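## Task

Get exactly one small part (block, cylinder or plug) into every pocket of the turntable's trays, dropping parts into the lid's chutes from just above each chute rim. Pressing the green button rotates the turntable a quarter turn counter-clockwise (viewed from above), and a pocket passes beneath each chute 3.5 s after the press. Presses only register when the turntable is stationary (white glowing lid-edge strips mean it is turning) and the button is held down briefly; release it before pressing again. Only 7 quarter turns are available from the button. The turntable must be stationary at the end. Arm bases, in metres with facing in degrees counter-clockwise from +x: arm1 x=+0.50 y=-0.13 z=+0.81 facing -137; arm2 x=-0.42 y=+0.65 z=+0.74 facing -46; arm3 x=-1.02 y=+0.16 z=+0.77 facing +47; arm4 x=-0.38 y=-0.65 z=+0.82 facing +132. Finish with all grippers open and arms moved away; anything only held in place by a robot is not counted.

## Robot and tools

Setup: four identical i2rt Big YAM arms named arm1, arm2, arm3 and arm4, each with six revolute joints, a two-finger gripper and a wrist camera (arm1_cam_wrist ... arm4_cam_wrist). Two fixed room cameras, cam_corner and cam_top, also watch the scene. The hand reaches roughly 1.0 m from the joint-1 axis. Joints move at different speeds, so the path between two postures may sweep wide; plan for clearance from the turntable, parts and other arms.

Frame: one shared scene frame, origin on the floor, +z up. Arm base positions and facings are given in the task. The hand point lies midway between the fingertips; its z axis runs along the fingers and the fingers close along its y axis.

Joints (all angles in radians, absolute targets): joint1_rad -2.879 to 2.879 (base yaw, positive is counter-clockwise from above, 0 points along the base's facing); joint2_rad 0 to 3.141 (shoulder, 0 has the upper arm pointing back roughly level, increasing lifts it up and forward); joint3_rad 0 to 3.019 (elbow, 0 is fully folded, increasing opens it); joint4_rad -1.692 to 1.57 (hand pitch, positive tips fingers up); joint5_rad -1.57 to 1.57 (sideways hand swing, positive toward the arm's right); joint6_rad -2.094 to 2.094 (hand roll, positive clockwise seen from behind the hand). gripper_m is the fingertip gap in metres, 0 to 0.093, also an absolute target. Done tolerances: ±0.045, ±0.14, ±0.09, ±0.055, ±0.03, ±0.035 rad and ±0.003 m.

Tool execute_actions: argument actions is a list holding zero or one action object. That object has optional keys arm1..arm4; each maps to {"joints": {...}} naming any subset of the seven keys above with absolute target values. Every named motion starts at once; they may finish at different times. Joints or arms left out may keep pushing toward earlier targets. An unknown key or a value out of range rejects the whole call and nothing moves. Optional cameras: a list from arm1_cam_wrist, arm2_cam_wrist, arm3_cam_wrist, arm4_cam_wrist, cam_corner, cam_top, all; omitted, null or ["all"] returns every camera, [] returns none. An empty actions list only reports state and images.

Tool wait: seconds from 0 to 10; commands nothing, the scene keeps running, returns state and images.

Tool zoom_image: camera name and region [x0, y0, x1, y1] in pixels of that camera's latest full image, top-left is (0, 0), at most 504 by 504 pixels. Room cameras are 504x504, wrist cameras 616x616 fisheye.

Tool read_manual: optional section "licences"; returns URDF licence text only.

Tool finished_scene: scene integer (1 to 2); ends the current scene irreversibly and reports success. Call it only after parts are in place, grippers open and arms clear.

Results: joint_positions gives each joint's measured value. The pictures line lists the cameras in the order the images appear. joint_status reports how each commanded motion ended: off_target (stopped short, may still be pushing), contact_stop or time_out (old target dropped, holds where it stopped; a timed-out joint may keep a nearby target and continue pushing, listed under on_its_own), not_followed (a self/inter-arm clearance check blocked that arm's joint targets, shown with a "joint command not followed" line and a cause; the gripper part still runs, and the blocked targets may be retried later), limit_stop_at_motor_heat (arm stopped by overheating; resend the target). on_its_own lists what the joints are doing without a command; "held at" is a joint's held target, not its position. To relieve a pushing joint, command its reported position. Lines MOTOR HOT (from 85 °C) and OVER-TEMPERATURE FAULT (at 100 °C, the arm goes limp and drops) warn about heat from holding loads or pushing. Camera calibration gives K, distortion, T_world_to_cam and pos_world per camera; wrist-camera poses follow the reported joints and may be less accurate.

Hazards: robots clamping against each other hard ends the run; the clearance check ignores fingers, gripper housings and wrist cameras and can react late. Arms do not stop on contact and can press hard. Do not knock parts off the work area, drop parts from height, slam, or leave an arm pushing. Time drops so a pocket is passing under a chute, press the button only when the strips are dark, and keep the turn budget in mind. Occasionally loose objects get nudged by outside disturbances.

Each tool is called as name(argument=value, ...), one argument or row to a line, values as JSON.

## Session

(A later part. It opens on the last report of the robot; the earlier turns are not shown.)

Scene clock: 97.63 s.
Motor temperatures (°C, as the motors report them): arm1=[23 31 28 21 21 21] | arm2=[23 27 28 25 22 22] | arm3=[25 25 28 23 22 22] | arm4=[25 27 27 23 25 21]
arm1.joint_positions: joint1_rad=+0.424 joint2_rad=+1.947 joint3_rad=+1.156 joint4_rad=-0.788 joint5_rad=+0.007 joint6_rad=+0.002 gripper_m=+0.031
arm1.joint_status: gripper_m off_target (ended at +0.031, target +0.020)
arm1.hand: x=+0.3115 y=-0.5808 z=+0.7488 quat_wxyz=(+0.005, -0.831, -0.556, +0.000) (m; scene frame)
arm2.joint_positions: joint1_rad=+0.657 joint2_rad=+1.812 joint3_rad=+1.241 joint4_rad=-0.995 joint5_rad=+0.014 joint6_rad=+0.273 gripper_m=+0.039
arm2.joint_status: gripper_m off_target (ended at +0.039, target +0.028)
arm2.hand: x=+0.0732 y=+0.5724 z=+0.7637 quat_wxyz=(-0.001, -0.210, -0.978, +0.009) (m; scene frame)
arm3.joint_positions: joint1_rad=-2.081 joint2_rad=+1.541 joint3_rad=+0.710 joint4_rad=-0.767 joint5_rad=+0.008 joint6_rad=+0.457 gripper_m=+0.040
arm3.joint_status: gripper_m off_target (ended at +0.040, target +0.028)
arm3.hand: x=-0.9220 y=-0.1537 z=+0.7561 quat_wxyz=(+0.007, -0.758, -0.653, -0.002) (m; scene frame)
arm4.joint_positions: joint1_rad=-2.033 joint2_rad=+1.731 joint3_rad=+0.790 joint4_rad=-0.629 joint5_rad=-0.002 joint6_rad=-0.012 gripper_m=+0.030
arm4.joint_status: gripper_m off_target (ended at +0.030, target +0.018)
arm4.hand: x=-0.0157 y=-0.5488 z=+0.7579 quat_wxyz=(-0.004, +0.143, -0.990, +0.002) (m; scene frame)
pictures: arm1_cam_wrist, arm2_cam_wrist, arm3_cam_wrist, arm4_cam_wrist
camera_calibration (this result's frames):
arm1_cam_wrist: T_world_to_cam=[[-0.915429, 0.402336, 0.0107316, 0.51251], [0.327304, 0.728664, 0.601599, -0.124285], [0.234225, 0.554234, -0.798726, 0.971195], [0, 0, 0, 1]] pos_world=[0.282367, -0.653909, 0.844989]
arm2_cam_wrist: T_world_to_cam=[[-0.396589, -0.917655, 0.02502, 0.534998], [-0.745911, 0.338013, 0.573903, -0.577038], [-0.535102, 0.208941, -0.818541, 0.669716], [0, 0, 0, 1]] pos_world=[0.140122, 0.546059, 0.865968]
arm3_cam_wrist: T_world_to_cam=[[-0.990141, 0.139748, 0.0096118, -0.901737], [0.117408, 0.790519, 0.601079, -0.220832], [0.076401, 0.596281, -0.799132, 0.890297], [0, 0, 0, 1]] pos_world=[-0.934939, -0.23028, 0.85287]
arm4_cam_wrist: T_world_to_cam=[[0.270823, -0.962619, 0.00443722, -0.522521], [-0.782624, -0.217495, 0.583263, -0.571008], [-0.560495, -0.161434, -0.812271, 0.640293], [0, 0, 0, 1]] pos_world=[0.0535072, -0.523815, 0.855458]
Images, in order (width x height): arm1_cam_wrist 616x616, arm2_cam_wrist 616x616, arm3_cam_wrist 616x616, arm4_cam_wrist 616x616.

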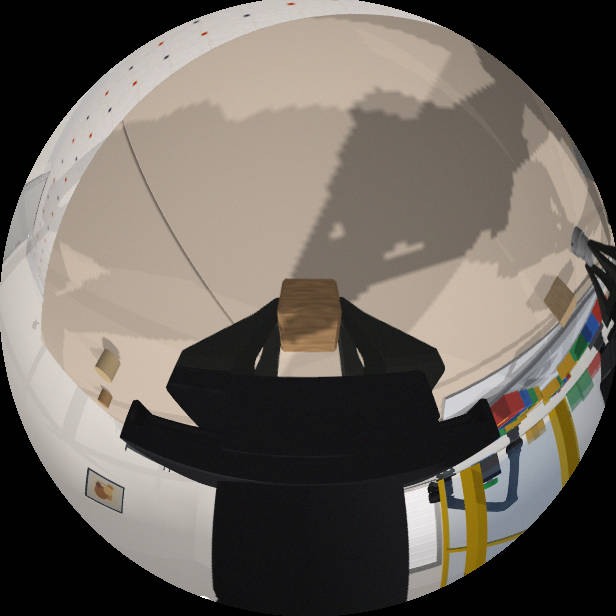

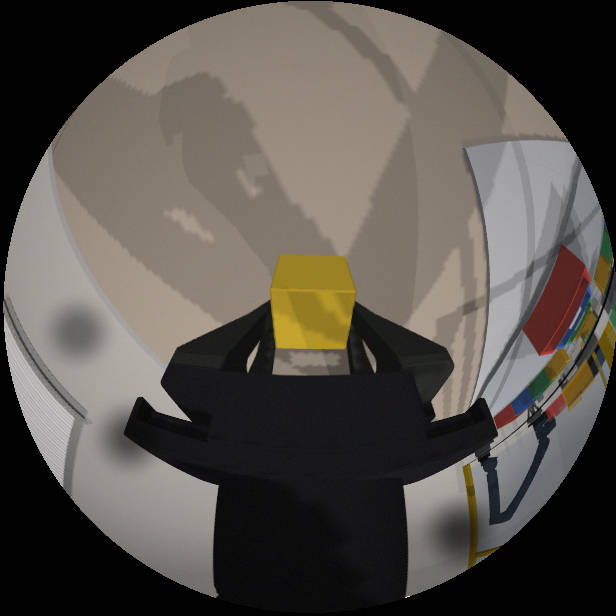

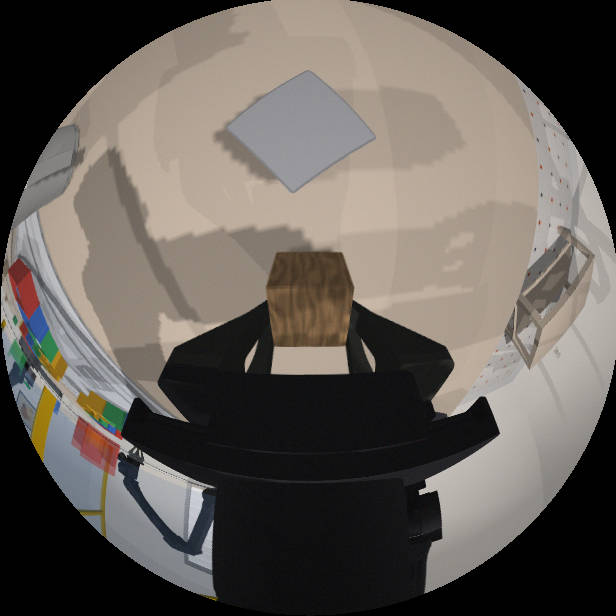

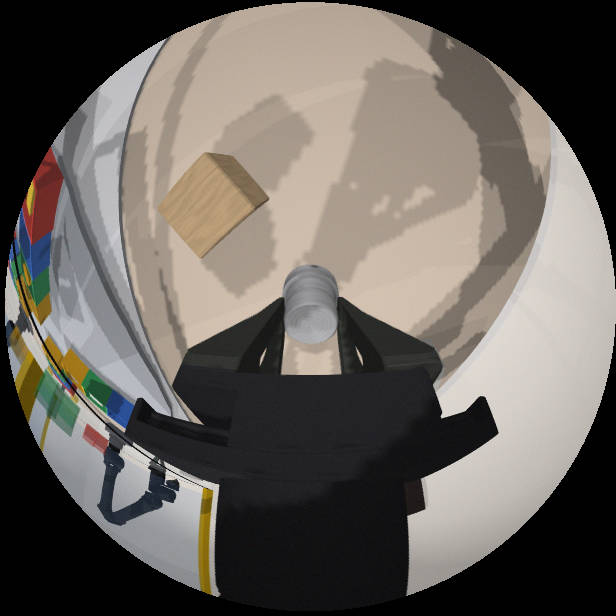

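execute_actions(
  actions=[
    {"arm1":{"joints":{"joint2_rad":0.829,"joint3_rad":0.787,"joint4_rad":-1.56}},"arm2":{"joints":{"joint2_rad":1.2,"joint3_rad":1.197,"joint4_rad":-1.57}},"arm3":{"joints":{"joint2_rad":1.177,"joint3_rad":1.1,"joint4_rad":-1.494}},"arm4":{"joints":{"joint2_rad":1.197,"joint3_rad":0.984,"joint4_rad":-1.358}}},
  ],
  cameras=[],
)

execute_actions(
  actions=[
    {"arm1":{"joints":{"joint1_rad":-1.05}},"arm2":{"joints":{"joint1_rad":-0.447,"joint6_rad":0.21}},"arm3":{"joints":{"joint1_rad":-1.274,"joint6_rad":-0.56}},"arm4":{"joints":{"joint1_rad":-1.122,"joint6_rad":-0.4}}},
  ],
  cameras=[],
)

execute_actions(
  actions=[
    {"arm1":{"joints":{"joint2_rad":1.607,"joint3_rad":1.432,"joint4_rad":-1.396}},"arm2":{"joints":{"joint2_rad":1.443,"joint3_rad":1.359,"joint4_rad":-1.037}},"arm3":{"joints":{"joint2_rad":1.637,"joint3_rad":1.566,"joint4_rad":-1.5}},"arm4":{"joints":{"joint2_rad":1.55,"joint3_rad":1.33,"joint4_rad":-1.351}}},
  ],
)

Scene clock: 139.60 s.
Motor temperatures (°C, as the motors report them): arm1=[23 32 28 21 21 21] | arm2=[23 27 28 25 22 22] | arm3=[25 25 27 22 22 22] | arm4=[25 27 26 23 25 21]
arm1.joint_positions: joint1_rad=+0.424 joint2_rad=+0.826 joint3_rad=+0.796 joint4_rad=-1.548 joint5_rad=+0.007 joint6_rad=+0.002 gripper_m=+0.031
arm1.joint_status: all done
arm1.hand: x=+0.4248 y=-0.3068 z=+1.0054 quat_wxyz=(+0.005, -0.831, -0.556, +0.001) (m; scene frame)
arm2.joint_positions: joint1_rad=+0.657 joint2_rad=+1.182 joint3_rad=+1.195 joint4_rad=-1.562 joint5_rad=+0.014 joint6_rad=+0.273 gripper_m=+0.039
arm2.joint_status: all done
arm2.hand: x=-0.0962 y=+0.5990 z=+1.0004 quat_wxyz=(-0.010, -0.210, -0.978, +0.009) (m; scene frame)
arm3.joint_positions: joint1_rad=-2.081 joint2_rad=+1.174 joint3_rad=+1.080 joint4_rad=-1.487 joint5_rad=+0.008 joint6_rad=+0.457 gripper_m=+0.040
arm3.joint_status: all done
arm3.hand: x=-0.9283 y=-0.1387 z=+0.9972 quat_wxyz=(+0.000, -0.758, -0.653, +0.002) (m; scene frame)
arm4.joint_positions: joint1_rad=-2.033 joint2_rad=+1.185 joint3_rad=+0.969 joint4_rad=-1.345 joint5_rad=-0.002 joint6_rad=-0.012 gripper_m=+0.030
arm4.joint_status: all done
arm4.hand: x=-0.0722 y=-0.5630 z=+0.9975 quat_wxyz=(-0.008, +0.143, -0.990, +0.001) (m; scene frame)
pictures: none
No camera images: the call's "cameras" was empty. Leave "cameras" out to get every camera's image.

Scene clock: 141.47 s.
Motor temperatures (°C, as the motors report them): arm1=[23 32 28 21 21 21] | arm2=[23 27 28 25 22 22] | arm3=[25 25 28 22 22 22] | arm4=[25 27 27 23 25 21]
arm1.joint_positions: joint1_rad=-1.047 joint2_rad=+0.826 joint3_rad=+0.796 joint4_rad=-1.548 joint5_rad=+0.007 joint6_rad=+0.002 gripper_m=+0.031
arm1.joint_status: all done
arm1.hand: x=+0.3142 y=-0.0694 z=+1.0052 quat_wxyz=(+0.002, -0.989, +0.146, -0.003) (m; scene frame)
arm2.joint_positions: joint1_rad=-0.446 joint2_rad=+1.187 joint3_rad=+1.195 joint4_rad=-1.562 joint5_rad=+0.014 joint6_rad=+0.217 gripper_m=+0.039
arm2.joint_status: all done
arm2.hand: x=-0.3206 y=+0.3374 z=+1.0009 quat_wxyz=(-0.003, -0.671, -0.742, +0.013) (m; scene frame)
arm3.joint_positions: joint1_rad=-1.275 joint2_rad=+1.174 joint3_rad=+1.080 joint4_rad=-1.487 joint5_rad=+0.008 joint6_rad=-0.546 gripper_m=+0.040
arm3.joint_status: all done
arm3.hand: x=-0.7395 y=+0.0218 z=+0.9973 quat_wxyz=(+0.002, +0.044, -0.999, +0.006) (m; scene frame)
arm4.joint_positions: joint1_rad=-1.126 joint2_rad=+1.187 joint3_rad=+0.969 joint4_rad=-1.345 joint5_rad=-0.003 joint6_rad=-0.387 gripper_m=+0.030
arm4.joint_status: all done
arm4.hand: x=-0.2574 y=-0.3552 z=+0.9946 quat_wxyz=(-0.004, +0.706, -0.708, +0.002) (m; scene frame)
pictures: none
No camera images: the call's "cameras" was empty. Leave "cameras" out to get every camera's image.

Scene clock: 143.00 s.
Motor temperatures (°C, as the motors report them): arm1=[23 31 29 21 21 21] | arm2=[23 27 28 25 22 22] | arm3=[25 25 28 22 22 22] | arm4=[25 27 27 23 25 21]
arm1.joint_positions: joint1_rad=-1.047 joint2_rad=+1.615 joint3_rad=+1.383 joint4_rad=-1.402 joint5_rad=+0.007 joint6_rad=+0.002 gripper_m=+0.031
arm1.joint_status: all done
arm1.hand: x=+0.0578 y=+0.0074 z=+0.9811 quat_wxyz=(-0.002, -0.989, +0.146, -0.030) (m; scene frame)
arm2.joint_positions: joint1_rad=-0.446 joint2_rad=+1.448 joint3_rad=+1.308 joint4_rad=-1.051 joint5_rad=+0.014 joint6_rad=+0.217 gripper_m=+0.039
arm2.joint_status: all done
arm2.hand: x=-0.2636 y=+0.1634 z=+0.9700 quat_wxyz=(-0.160, -0.659, -0.728, +0.103) (m; scene frame)
arm3.joint_positions: joint1_rad=-1.275 joint2_rad=+1.646 joint3_rad=+1.513 joint4_rad=-1.500 joint5_rad=+0.008 joint6_rad=-0.547 gripper_m=+0.040
arm3.joint_status: all done
arm3.hand: x=-0.5908 y=-0.0514 z=+0.9822 quat_wxyz=(+0.025, +0.045, -0.999, -0.006) (m; scene frame)
arm4.joint_positions: joint1_rad=-1.126 joint2_rad=+1.547 joint3_rad=+1.278 joint4_rad=-1.347 joint5_rad=-0.003 joint6_rad=-0.388 gripper_m=+0.030
arm4.joint_status: all done
arm4.hand: x=-0.2117 y=-0.2441 z=+0.9792 quat_wxyz=(+0.020, +0.706, -0.708, +0.012) (m; scene frame)
pictures: arm1_cam_wrist, arm2_cam_wrist, arm3_cam_wrist, arm4_cam_wrist, cam_corner, cam_top
camera_calibration (this result's frames):
arm1_cam_wrist: T_world_to_cam=[[0.309304, 0.95093, 0.00798074, -0.0310495], [0.725206, -0.241296, 0.644866, -0.667915], [0.615148, -0.193672, -0.764254, 0.839816], [0, 0, 0, 1]] pos_world=[-0.0226307, 0.0310092, 1.0728]
arm2_cam_wrist: T_world_to_cam=[[-0.991234, -0.122507, -0.0494789, -0.193403], [-0.130783, 0.962959, 0.235807, -0.420363], [0.0187582, 0.240211, -0.97054, 1.03218], [0, 0, 0, 1]] pos_world=[-0.266046, 0.133158, 1.09133]
arm3_cam_wrist: T_world_to_cam=[[0.0976837, -0.995124, -0.0136619, 0.0169931], [-0.772252, -0.0844509, 0.629678, -1.07517], [-0.627761, -0.0509588, -0.776736, 0.513405], [0, 0, 0, 1]] pos_world=[-0.509668, -0.0477264, 1.07602]
arm4_cam_wrist: T_world_to_cam=[[0.99984, -0.0141638, -0.010886, 0.223671], [-0.0042393, -0.780105, 0.625634, -0.801273], [-0.0173536, -0.625488, -0.780041, 0.729556], [0, 0, 0, 1]] pos_world=[-0.214372, -0.165581, 1.07282]
Images, in order (width x height): arm1_cam_wrist 616x616, arm2_cam_wrist 616x616, arm3_cam_wrist 616x616, arm4_cam_wrist 616x616, cam_corner 504x504, cam_top 504x504.

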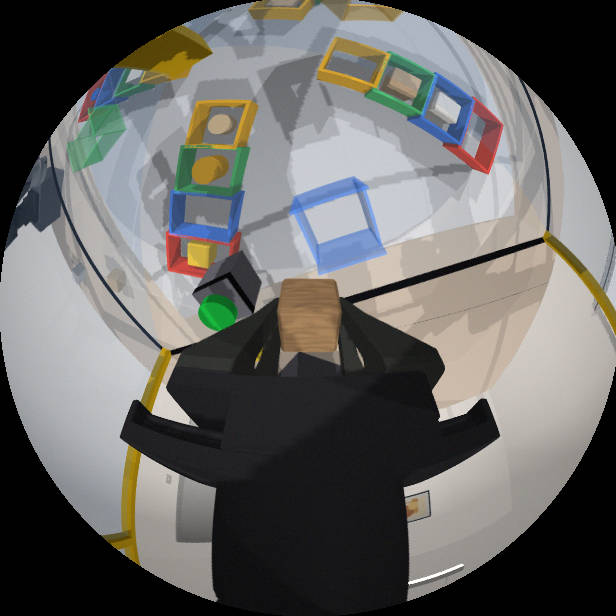

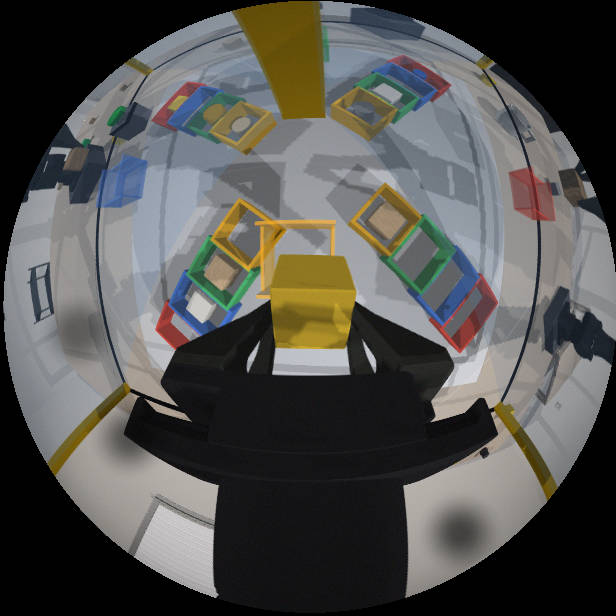

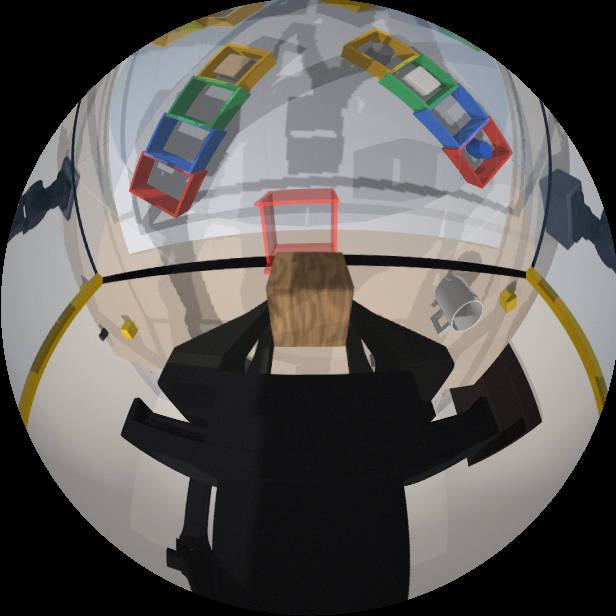

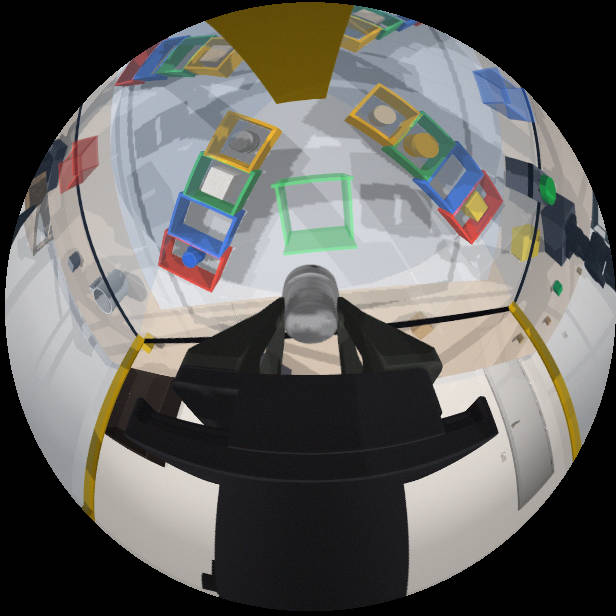

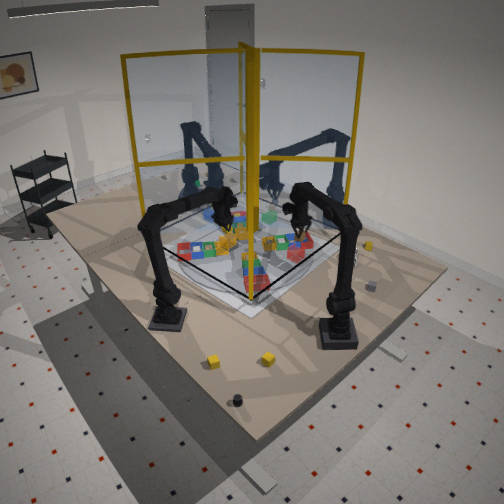

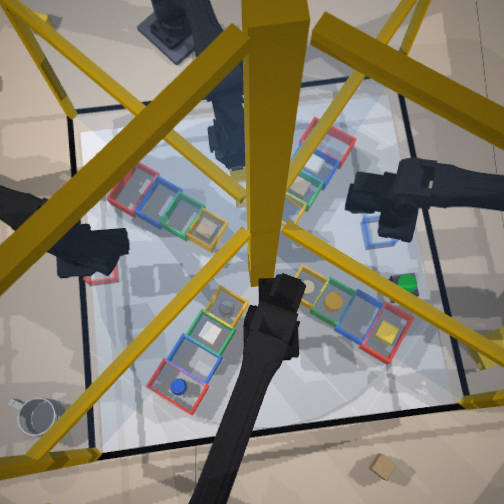

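execute_actions(
  actions=[
    {"arm1":{"joints":{"joint1_rad":-1.108,"joint2_rad":1.65,"joint3_rad":1.268,"joint4_rad":-1.18,"joint6_rad":0.4}},"arm2":{"joints":{"joint1_rad":-0.415,"joint2_rad":1.476,"joint3_rad":1.2035,"joint4_rad":-0.84}},"arm3":{"joints":{"joint1_rad":-1.253,"joint2_rad":1.615,"joint3_rad":1.318,"joint4_rad":-1.265}},"arm4":{"joints":{"joint1_rad":-1.097,"joint2_rad":1.628,"joint3_rad":1.212,"joint4_rad":-1.145}}},
  ],
)

Scene clock: 164.70 s.
Motor temperatures (°C, as the motors report them): arm1=[23 32 35 21 21 21] | arm2=[23 27 33 25 22 22] | arm3=[25 26 34 22 22 22] | arm4=[25 28 31 23 25 21]
arm1.joint_positions: joint1_rad=-1.115 joint2_rad=+1.647 joint3_rad=+1.272 joint4_rad=-1.194 joint5_rad=+0.007 joint6_rad=+0.391 gripper_m=+0.031
arm1.joint_status: all done
arm1.hand: x=+0.0571 y=+0.0407 z=+0.9251 quat_wxyz=(+0.002, -0.931, +0.366, +0.002) (m; scene frame)
arm2.joint_positions: joint1_rad=-0.420 joint2_rad=+1.461 joint3_rad=+1.210 joint4_rad=-0.854 joint5_rad=+0.014 joint6_rad=+0.217 gripper_m=+0.039
arm2.joint_status: all done
arm2.hand: x=-0.2454 y=+0.1527 z=+0.9366 quat_wxyz=(-0.198, -0.643, -0.730, +0.121) (m; scene frame)
arm3.joint_positions: joint1_rad=-1.255 joint2_rad=+1.618 joint3_rad=+1.320 joint4_rad=-1.269 joint5_rad=+0.004 joint6_rad=-0.549 gripper_m=+0.040
arm3.joint_status: all done
arm3.hand: x=-0.5929 y=-0.0397 z=+0.9226 quat_wxyz=(-0.005, +0.056, -0.998, +0.008) (m; scene frame)
arm4.joint_positions: joint1_rad=-1.104 joint2_rad=+1.615 joint3_rad=+1.219 joint4_rad=-1.174 joint5_rad=-0.005 joint6_rad=-0.388 gripper_m=+0.030
arm4.joint_status: all done
arm4.hand: x=-0.2130 y=-0.2207 z=+0.9284 quat_wxyz=(-0.001, +0.714, -0.700, +0.002) (m; scene frame)
pictures: arm1_cam_wrist, arm2_cam_wrist, arm3_cam_wrist, arm4_cam_wrist, cam_corner, cam_top
camera_calibration (this result's frames):
arm1_cam_wrist: T_world_to_cam=[[0.697365, 0.7167, 0.00486248, -0.0717373], [0.574629, -0.563156, 0.593849, -0.554333], [0.428349, -0.411335, -0.804562, 0.860717], [0, 0, 0, 1]] pos_world=[-0.000124352, 0.0932809, 1.02204]
arm2_cam_wrist: T_world_to_cam=[[-0.98589, -0.153997, -0.0656144, -0.157132], [-0.162481, 0.974638, 0.153888, -0.332698], [0.0402519, 0.162378, -0.985907, 1.03358], [0, 0, 0, 1]] pos_world=[-0.250575, 0.132231, 1.0599]
arm3_cam_wrist: T_world_to_cam=[[0.119453, -0.992679, 0.0178636, 0.0119392], [-0.807153, -0.0866198, 0.583954, -1.01684], [-0.578131, -0.0841739, -0.81159, 0.526595], [0, 0, 0, 1]] pos_world=[-0.517729, -0.031901, 1.02095]
arm4_cam_wrist: T_world_to_cam=[[0.999954, 0.00887833, 0.00372816, 0.216355], [0.00496492, -0.807105, 0.590387, -0.722518], [0.00825067, -0.590341, -0.807112, 0.742884], [0, 0, 0, 1]] pos_world=[-0.218887, -0.146513, 1.02535]
Images, in order (width x height): arm1_cam_wrist 616x616, arm2_cam_wrist 616x616, arm3_cam_wrist 616x616, arm4_cam_wrist 616x616, cam_corner 504x504, cam_top 504x504.

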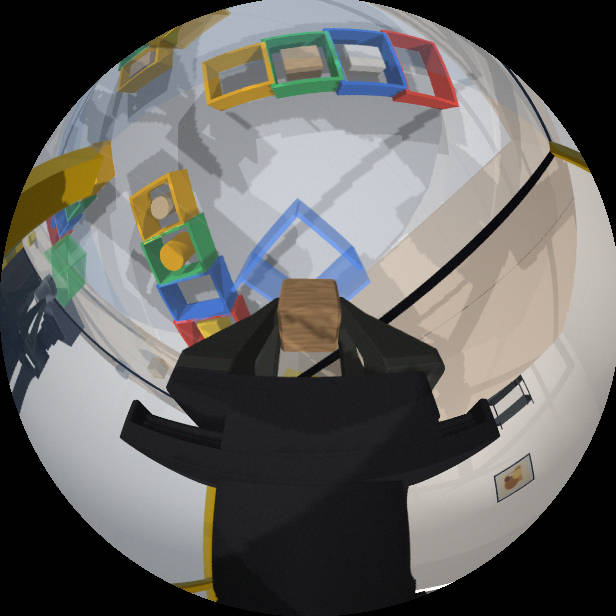

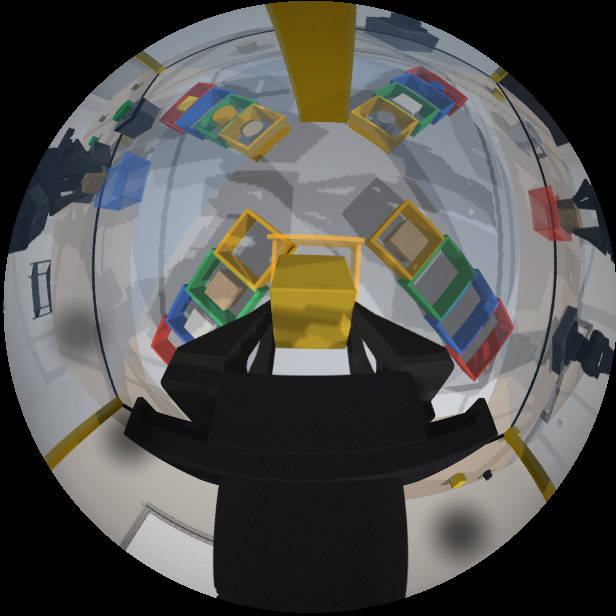

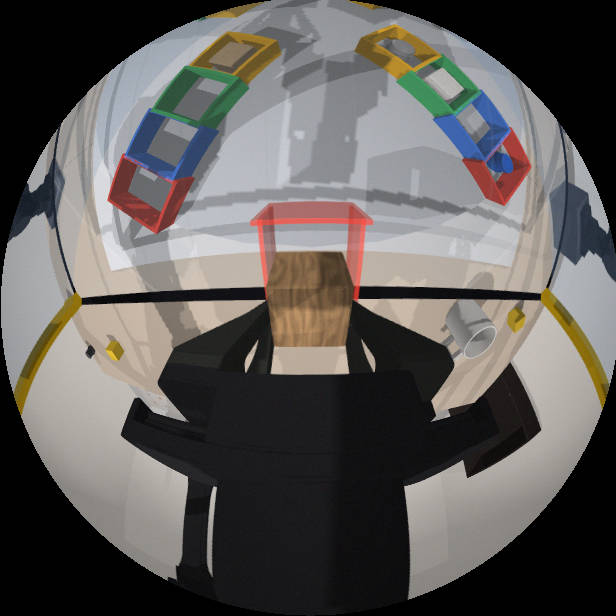

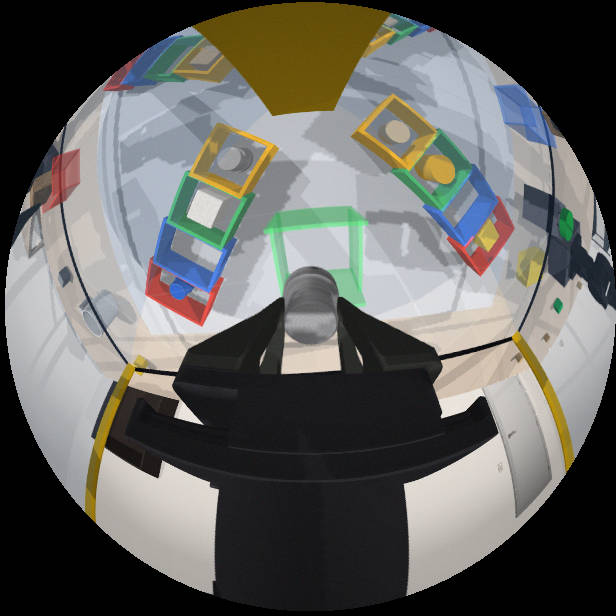

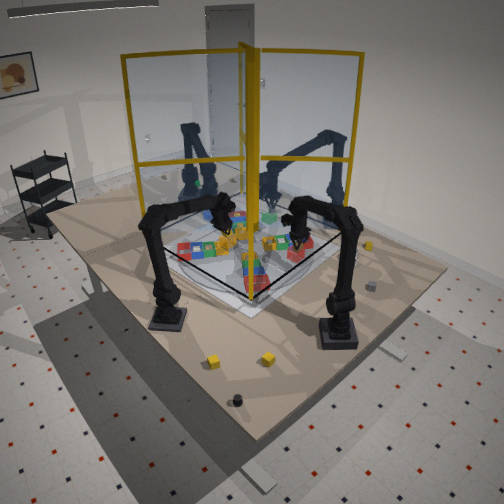

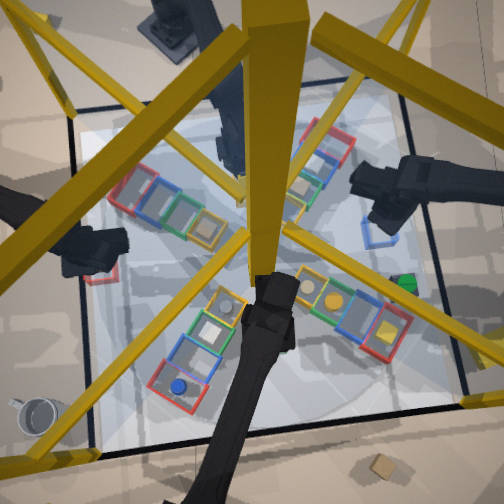

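execute_actions(
  actions=[
    {"arm1":{"joints":{"joint1_rad":-0.812,"joint2_rad":1.44,"joint3_rad":1.217,"joint4_rad":-1.355,"joint6_rad":1.1}},"arm2":{"joints":{"joint2_rad":1.495,"joint1_rad":-0.43}},"arm4":{"joints":{"joint1_rad":-1.122}}},
  ],
  cameras=["arm1_cam_wrist","arm2_cam_wrist","arm4_cam_wrist","cam_top"],
)

Scene clock: 175.30 s.
Motor temperatures (°C, as the motors report them): arm1=[23 32 33 21 21 21] | arm2=[23 27 32 25 22 22] | arm3=[25 26 33 22 22 22] | arm4=[25 28 30 23 25 21]
arm1.joint_positions: joint1_rad=-0.809 joint2_rad=+1.428 joint3_rad=+1.216 joint4_rad=-1.343 joint5_rad=+0.006 joint6_rad=+1.091 gripper_m=+0.031
arm1.joint_status: all done
arm1.hand: x=+0.0886 y=-0.1040 z=+0.9974 quat_wxyz=(-0.003, -0.841, +0.541, +0.009) (m; scene frame)
arm2.joint_positions: joint1_rad=-0.420 joint2_rad=+1.470 joint3_rad=+1.210 joint4_rad=-0.854 joint5_rad=+0.014 joint6_rad=+0.217 gripper_m=+0.039
arm2.joint_status: all done
arm2.hand: x=-0.2452 y=+0.1521 z=+0.9320 quat_wxyz=(-0.194, -0.644, -0.730, +0.118) (m; scene frame)
arm3.joint_positions: joint1_rad=-1.255 joint2_rad=+1.618 joint3_rad=+1.320 joint4_rad=-1.269 joint5_rad=+0.004 joint6_rad=-0.549 gripper_m=+0.040
arm3.joint_status: not commanded
arm3.hand: x=-0.5929 y=-0.0397 z=+0.9226 quat_wxyz=(-0.005, +0.056, -0.998, +0.008) (m; scene frame)
arm4.joint_positions: joint1_rad=-1.105 joint2_rad=+1.615 joint3_rad=+1.219 joint4_rad=-1.174 joint5_rad=-0.005 joint6_rad=-0.388 gripper_m=+0.030
arm4.joint_status: all done
arm4.hand: x=-0.2129 y=-0.2208 z=+0.9284 quat_wxyz=(-0.001, +0.714, -0.700, +0.002) (m; scene frame)
pictures: arm1_cam_wrist, arm2_cam_wrist, arm4_cam_wrist, cam_top
camera_calibration (this result's frames):
arm1_cam_wrist: T_world_to_cam=[[0.919001, 0.394011, -0.013862, -0.0248771], [0.32626, -0.740296, 0.587806, -0.687191], [0.22134, -0.544717, -0.808883, 0.854619], [0, 0, 0, 1]] pos_world=[0.0579031, -0.0333972, 1.09488]
arm2_cam_wrist: T_world_to_cam=[[-0.986098, -0.153389, -0.0638915, -0.159094], [-0.161942, 0.973281, 0.162783, -0.339326], [0.0372153, 0.170867, -0.984591, 1.02584], [0, 0, 0, 1]] pos_world=[-0.25001, 0.130575, 1.0551]
arm4_cam_wrist: T_world_to_cam=[[0.999957, 0.00849688, 0.00372997, 0.216107], [0.00465599, -0.807109, 0.590385, -0.722634], [0.00802692, -0.590342, -0.807113, 0.742801], [0, 0, 0, 1]] pos_world=[-0.218695, -0.146574, 1.02535]
Images, in order (width x height): arm1_cam_wrist 616x616, arm2_cam_wrist 616x616, arm4_cam_wrist 616x616, cam_top 504x504.

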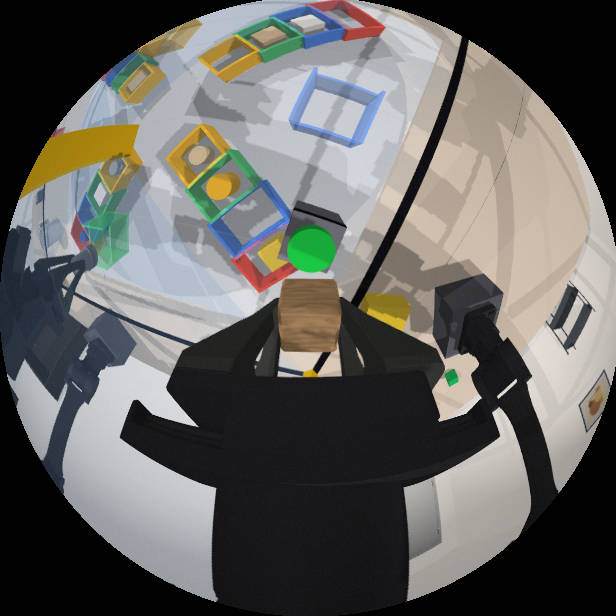

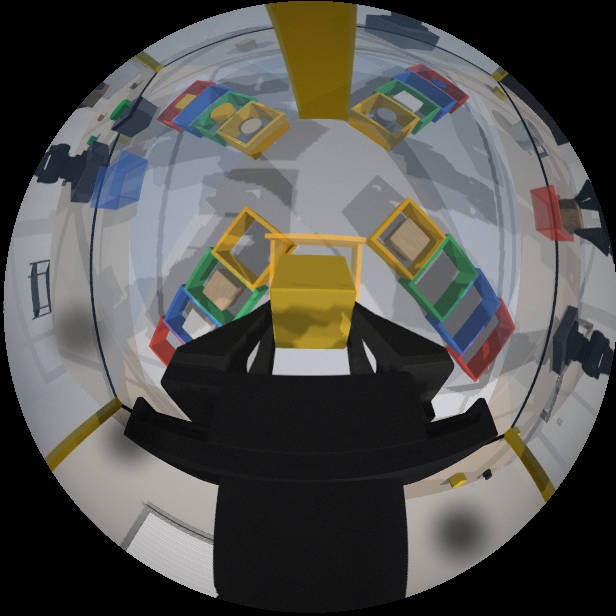

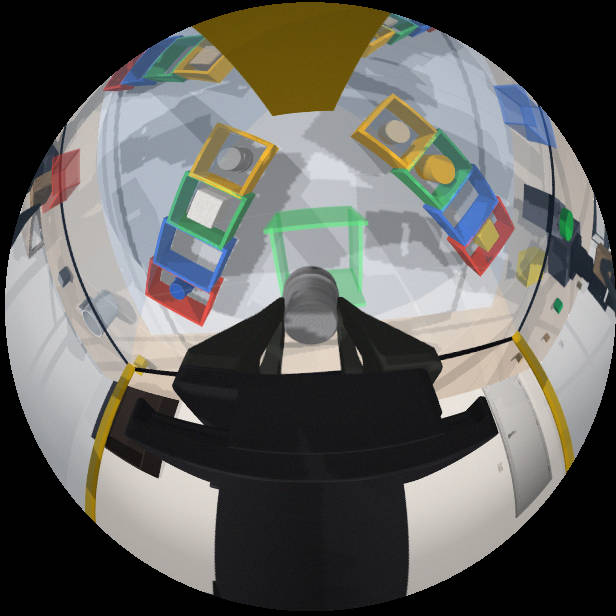

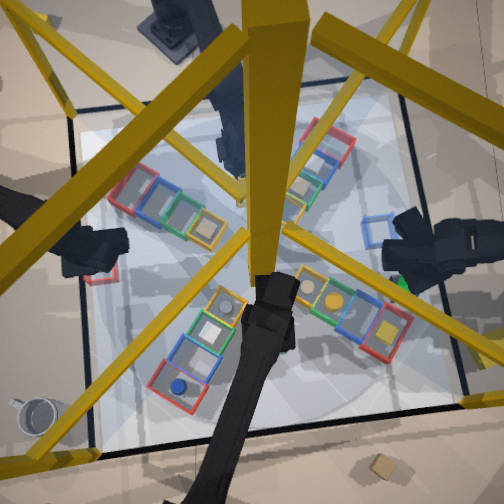

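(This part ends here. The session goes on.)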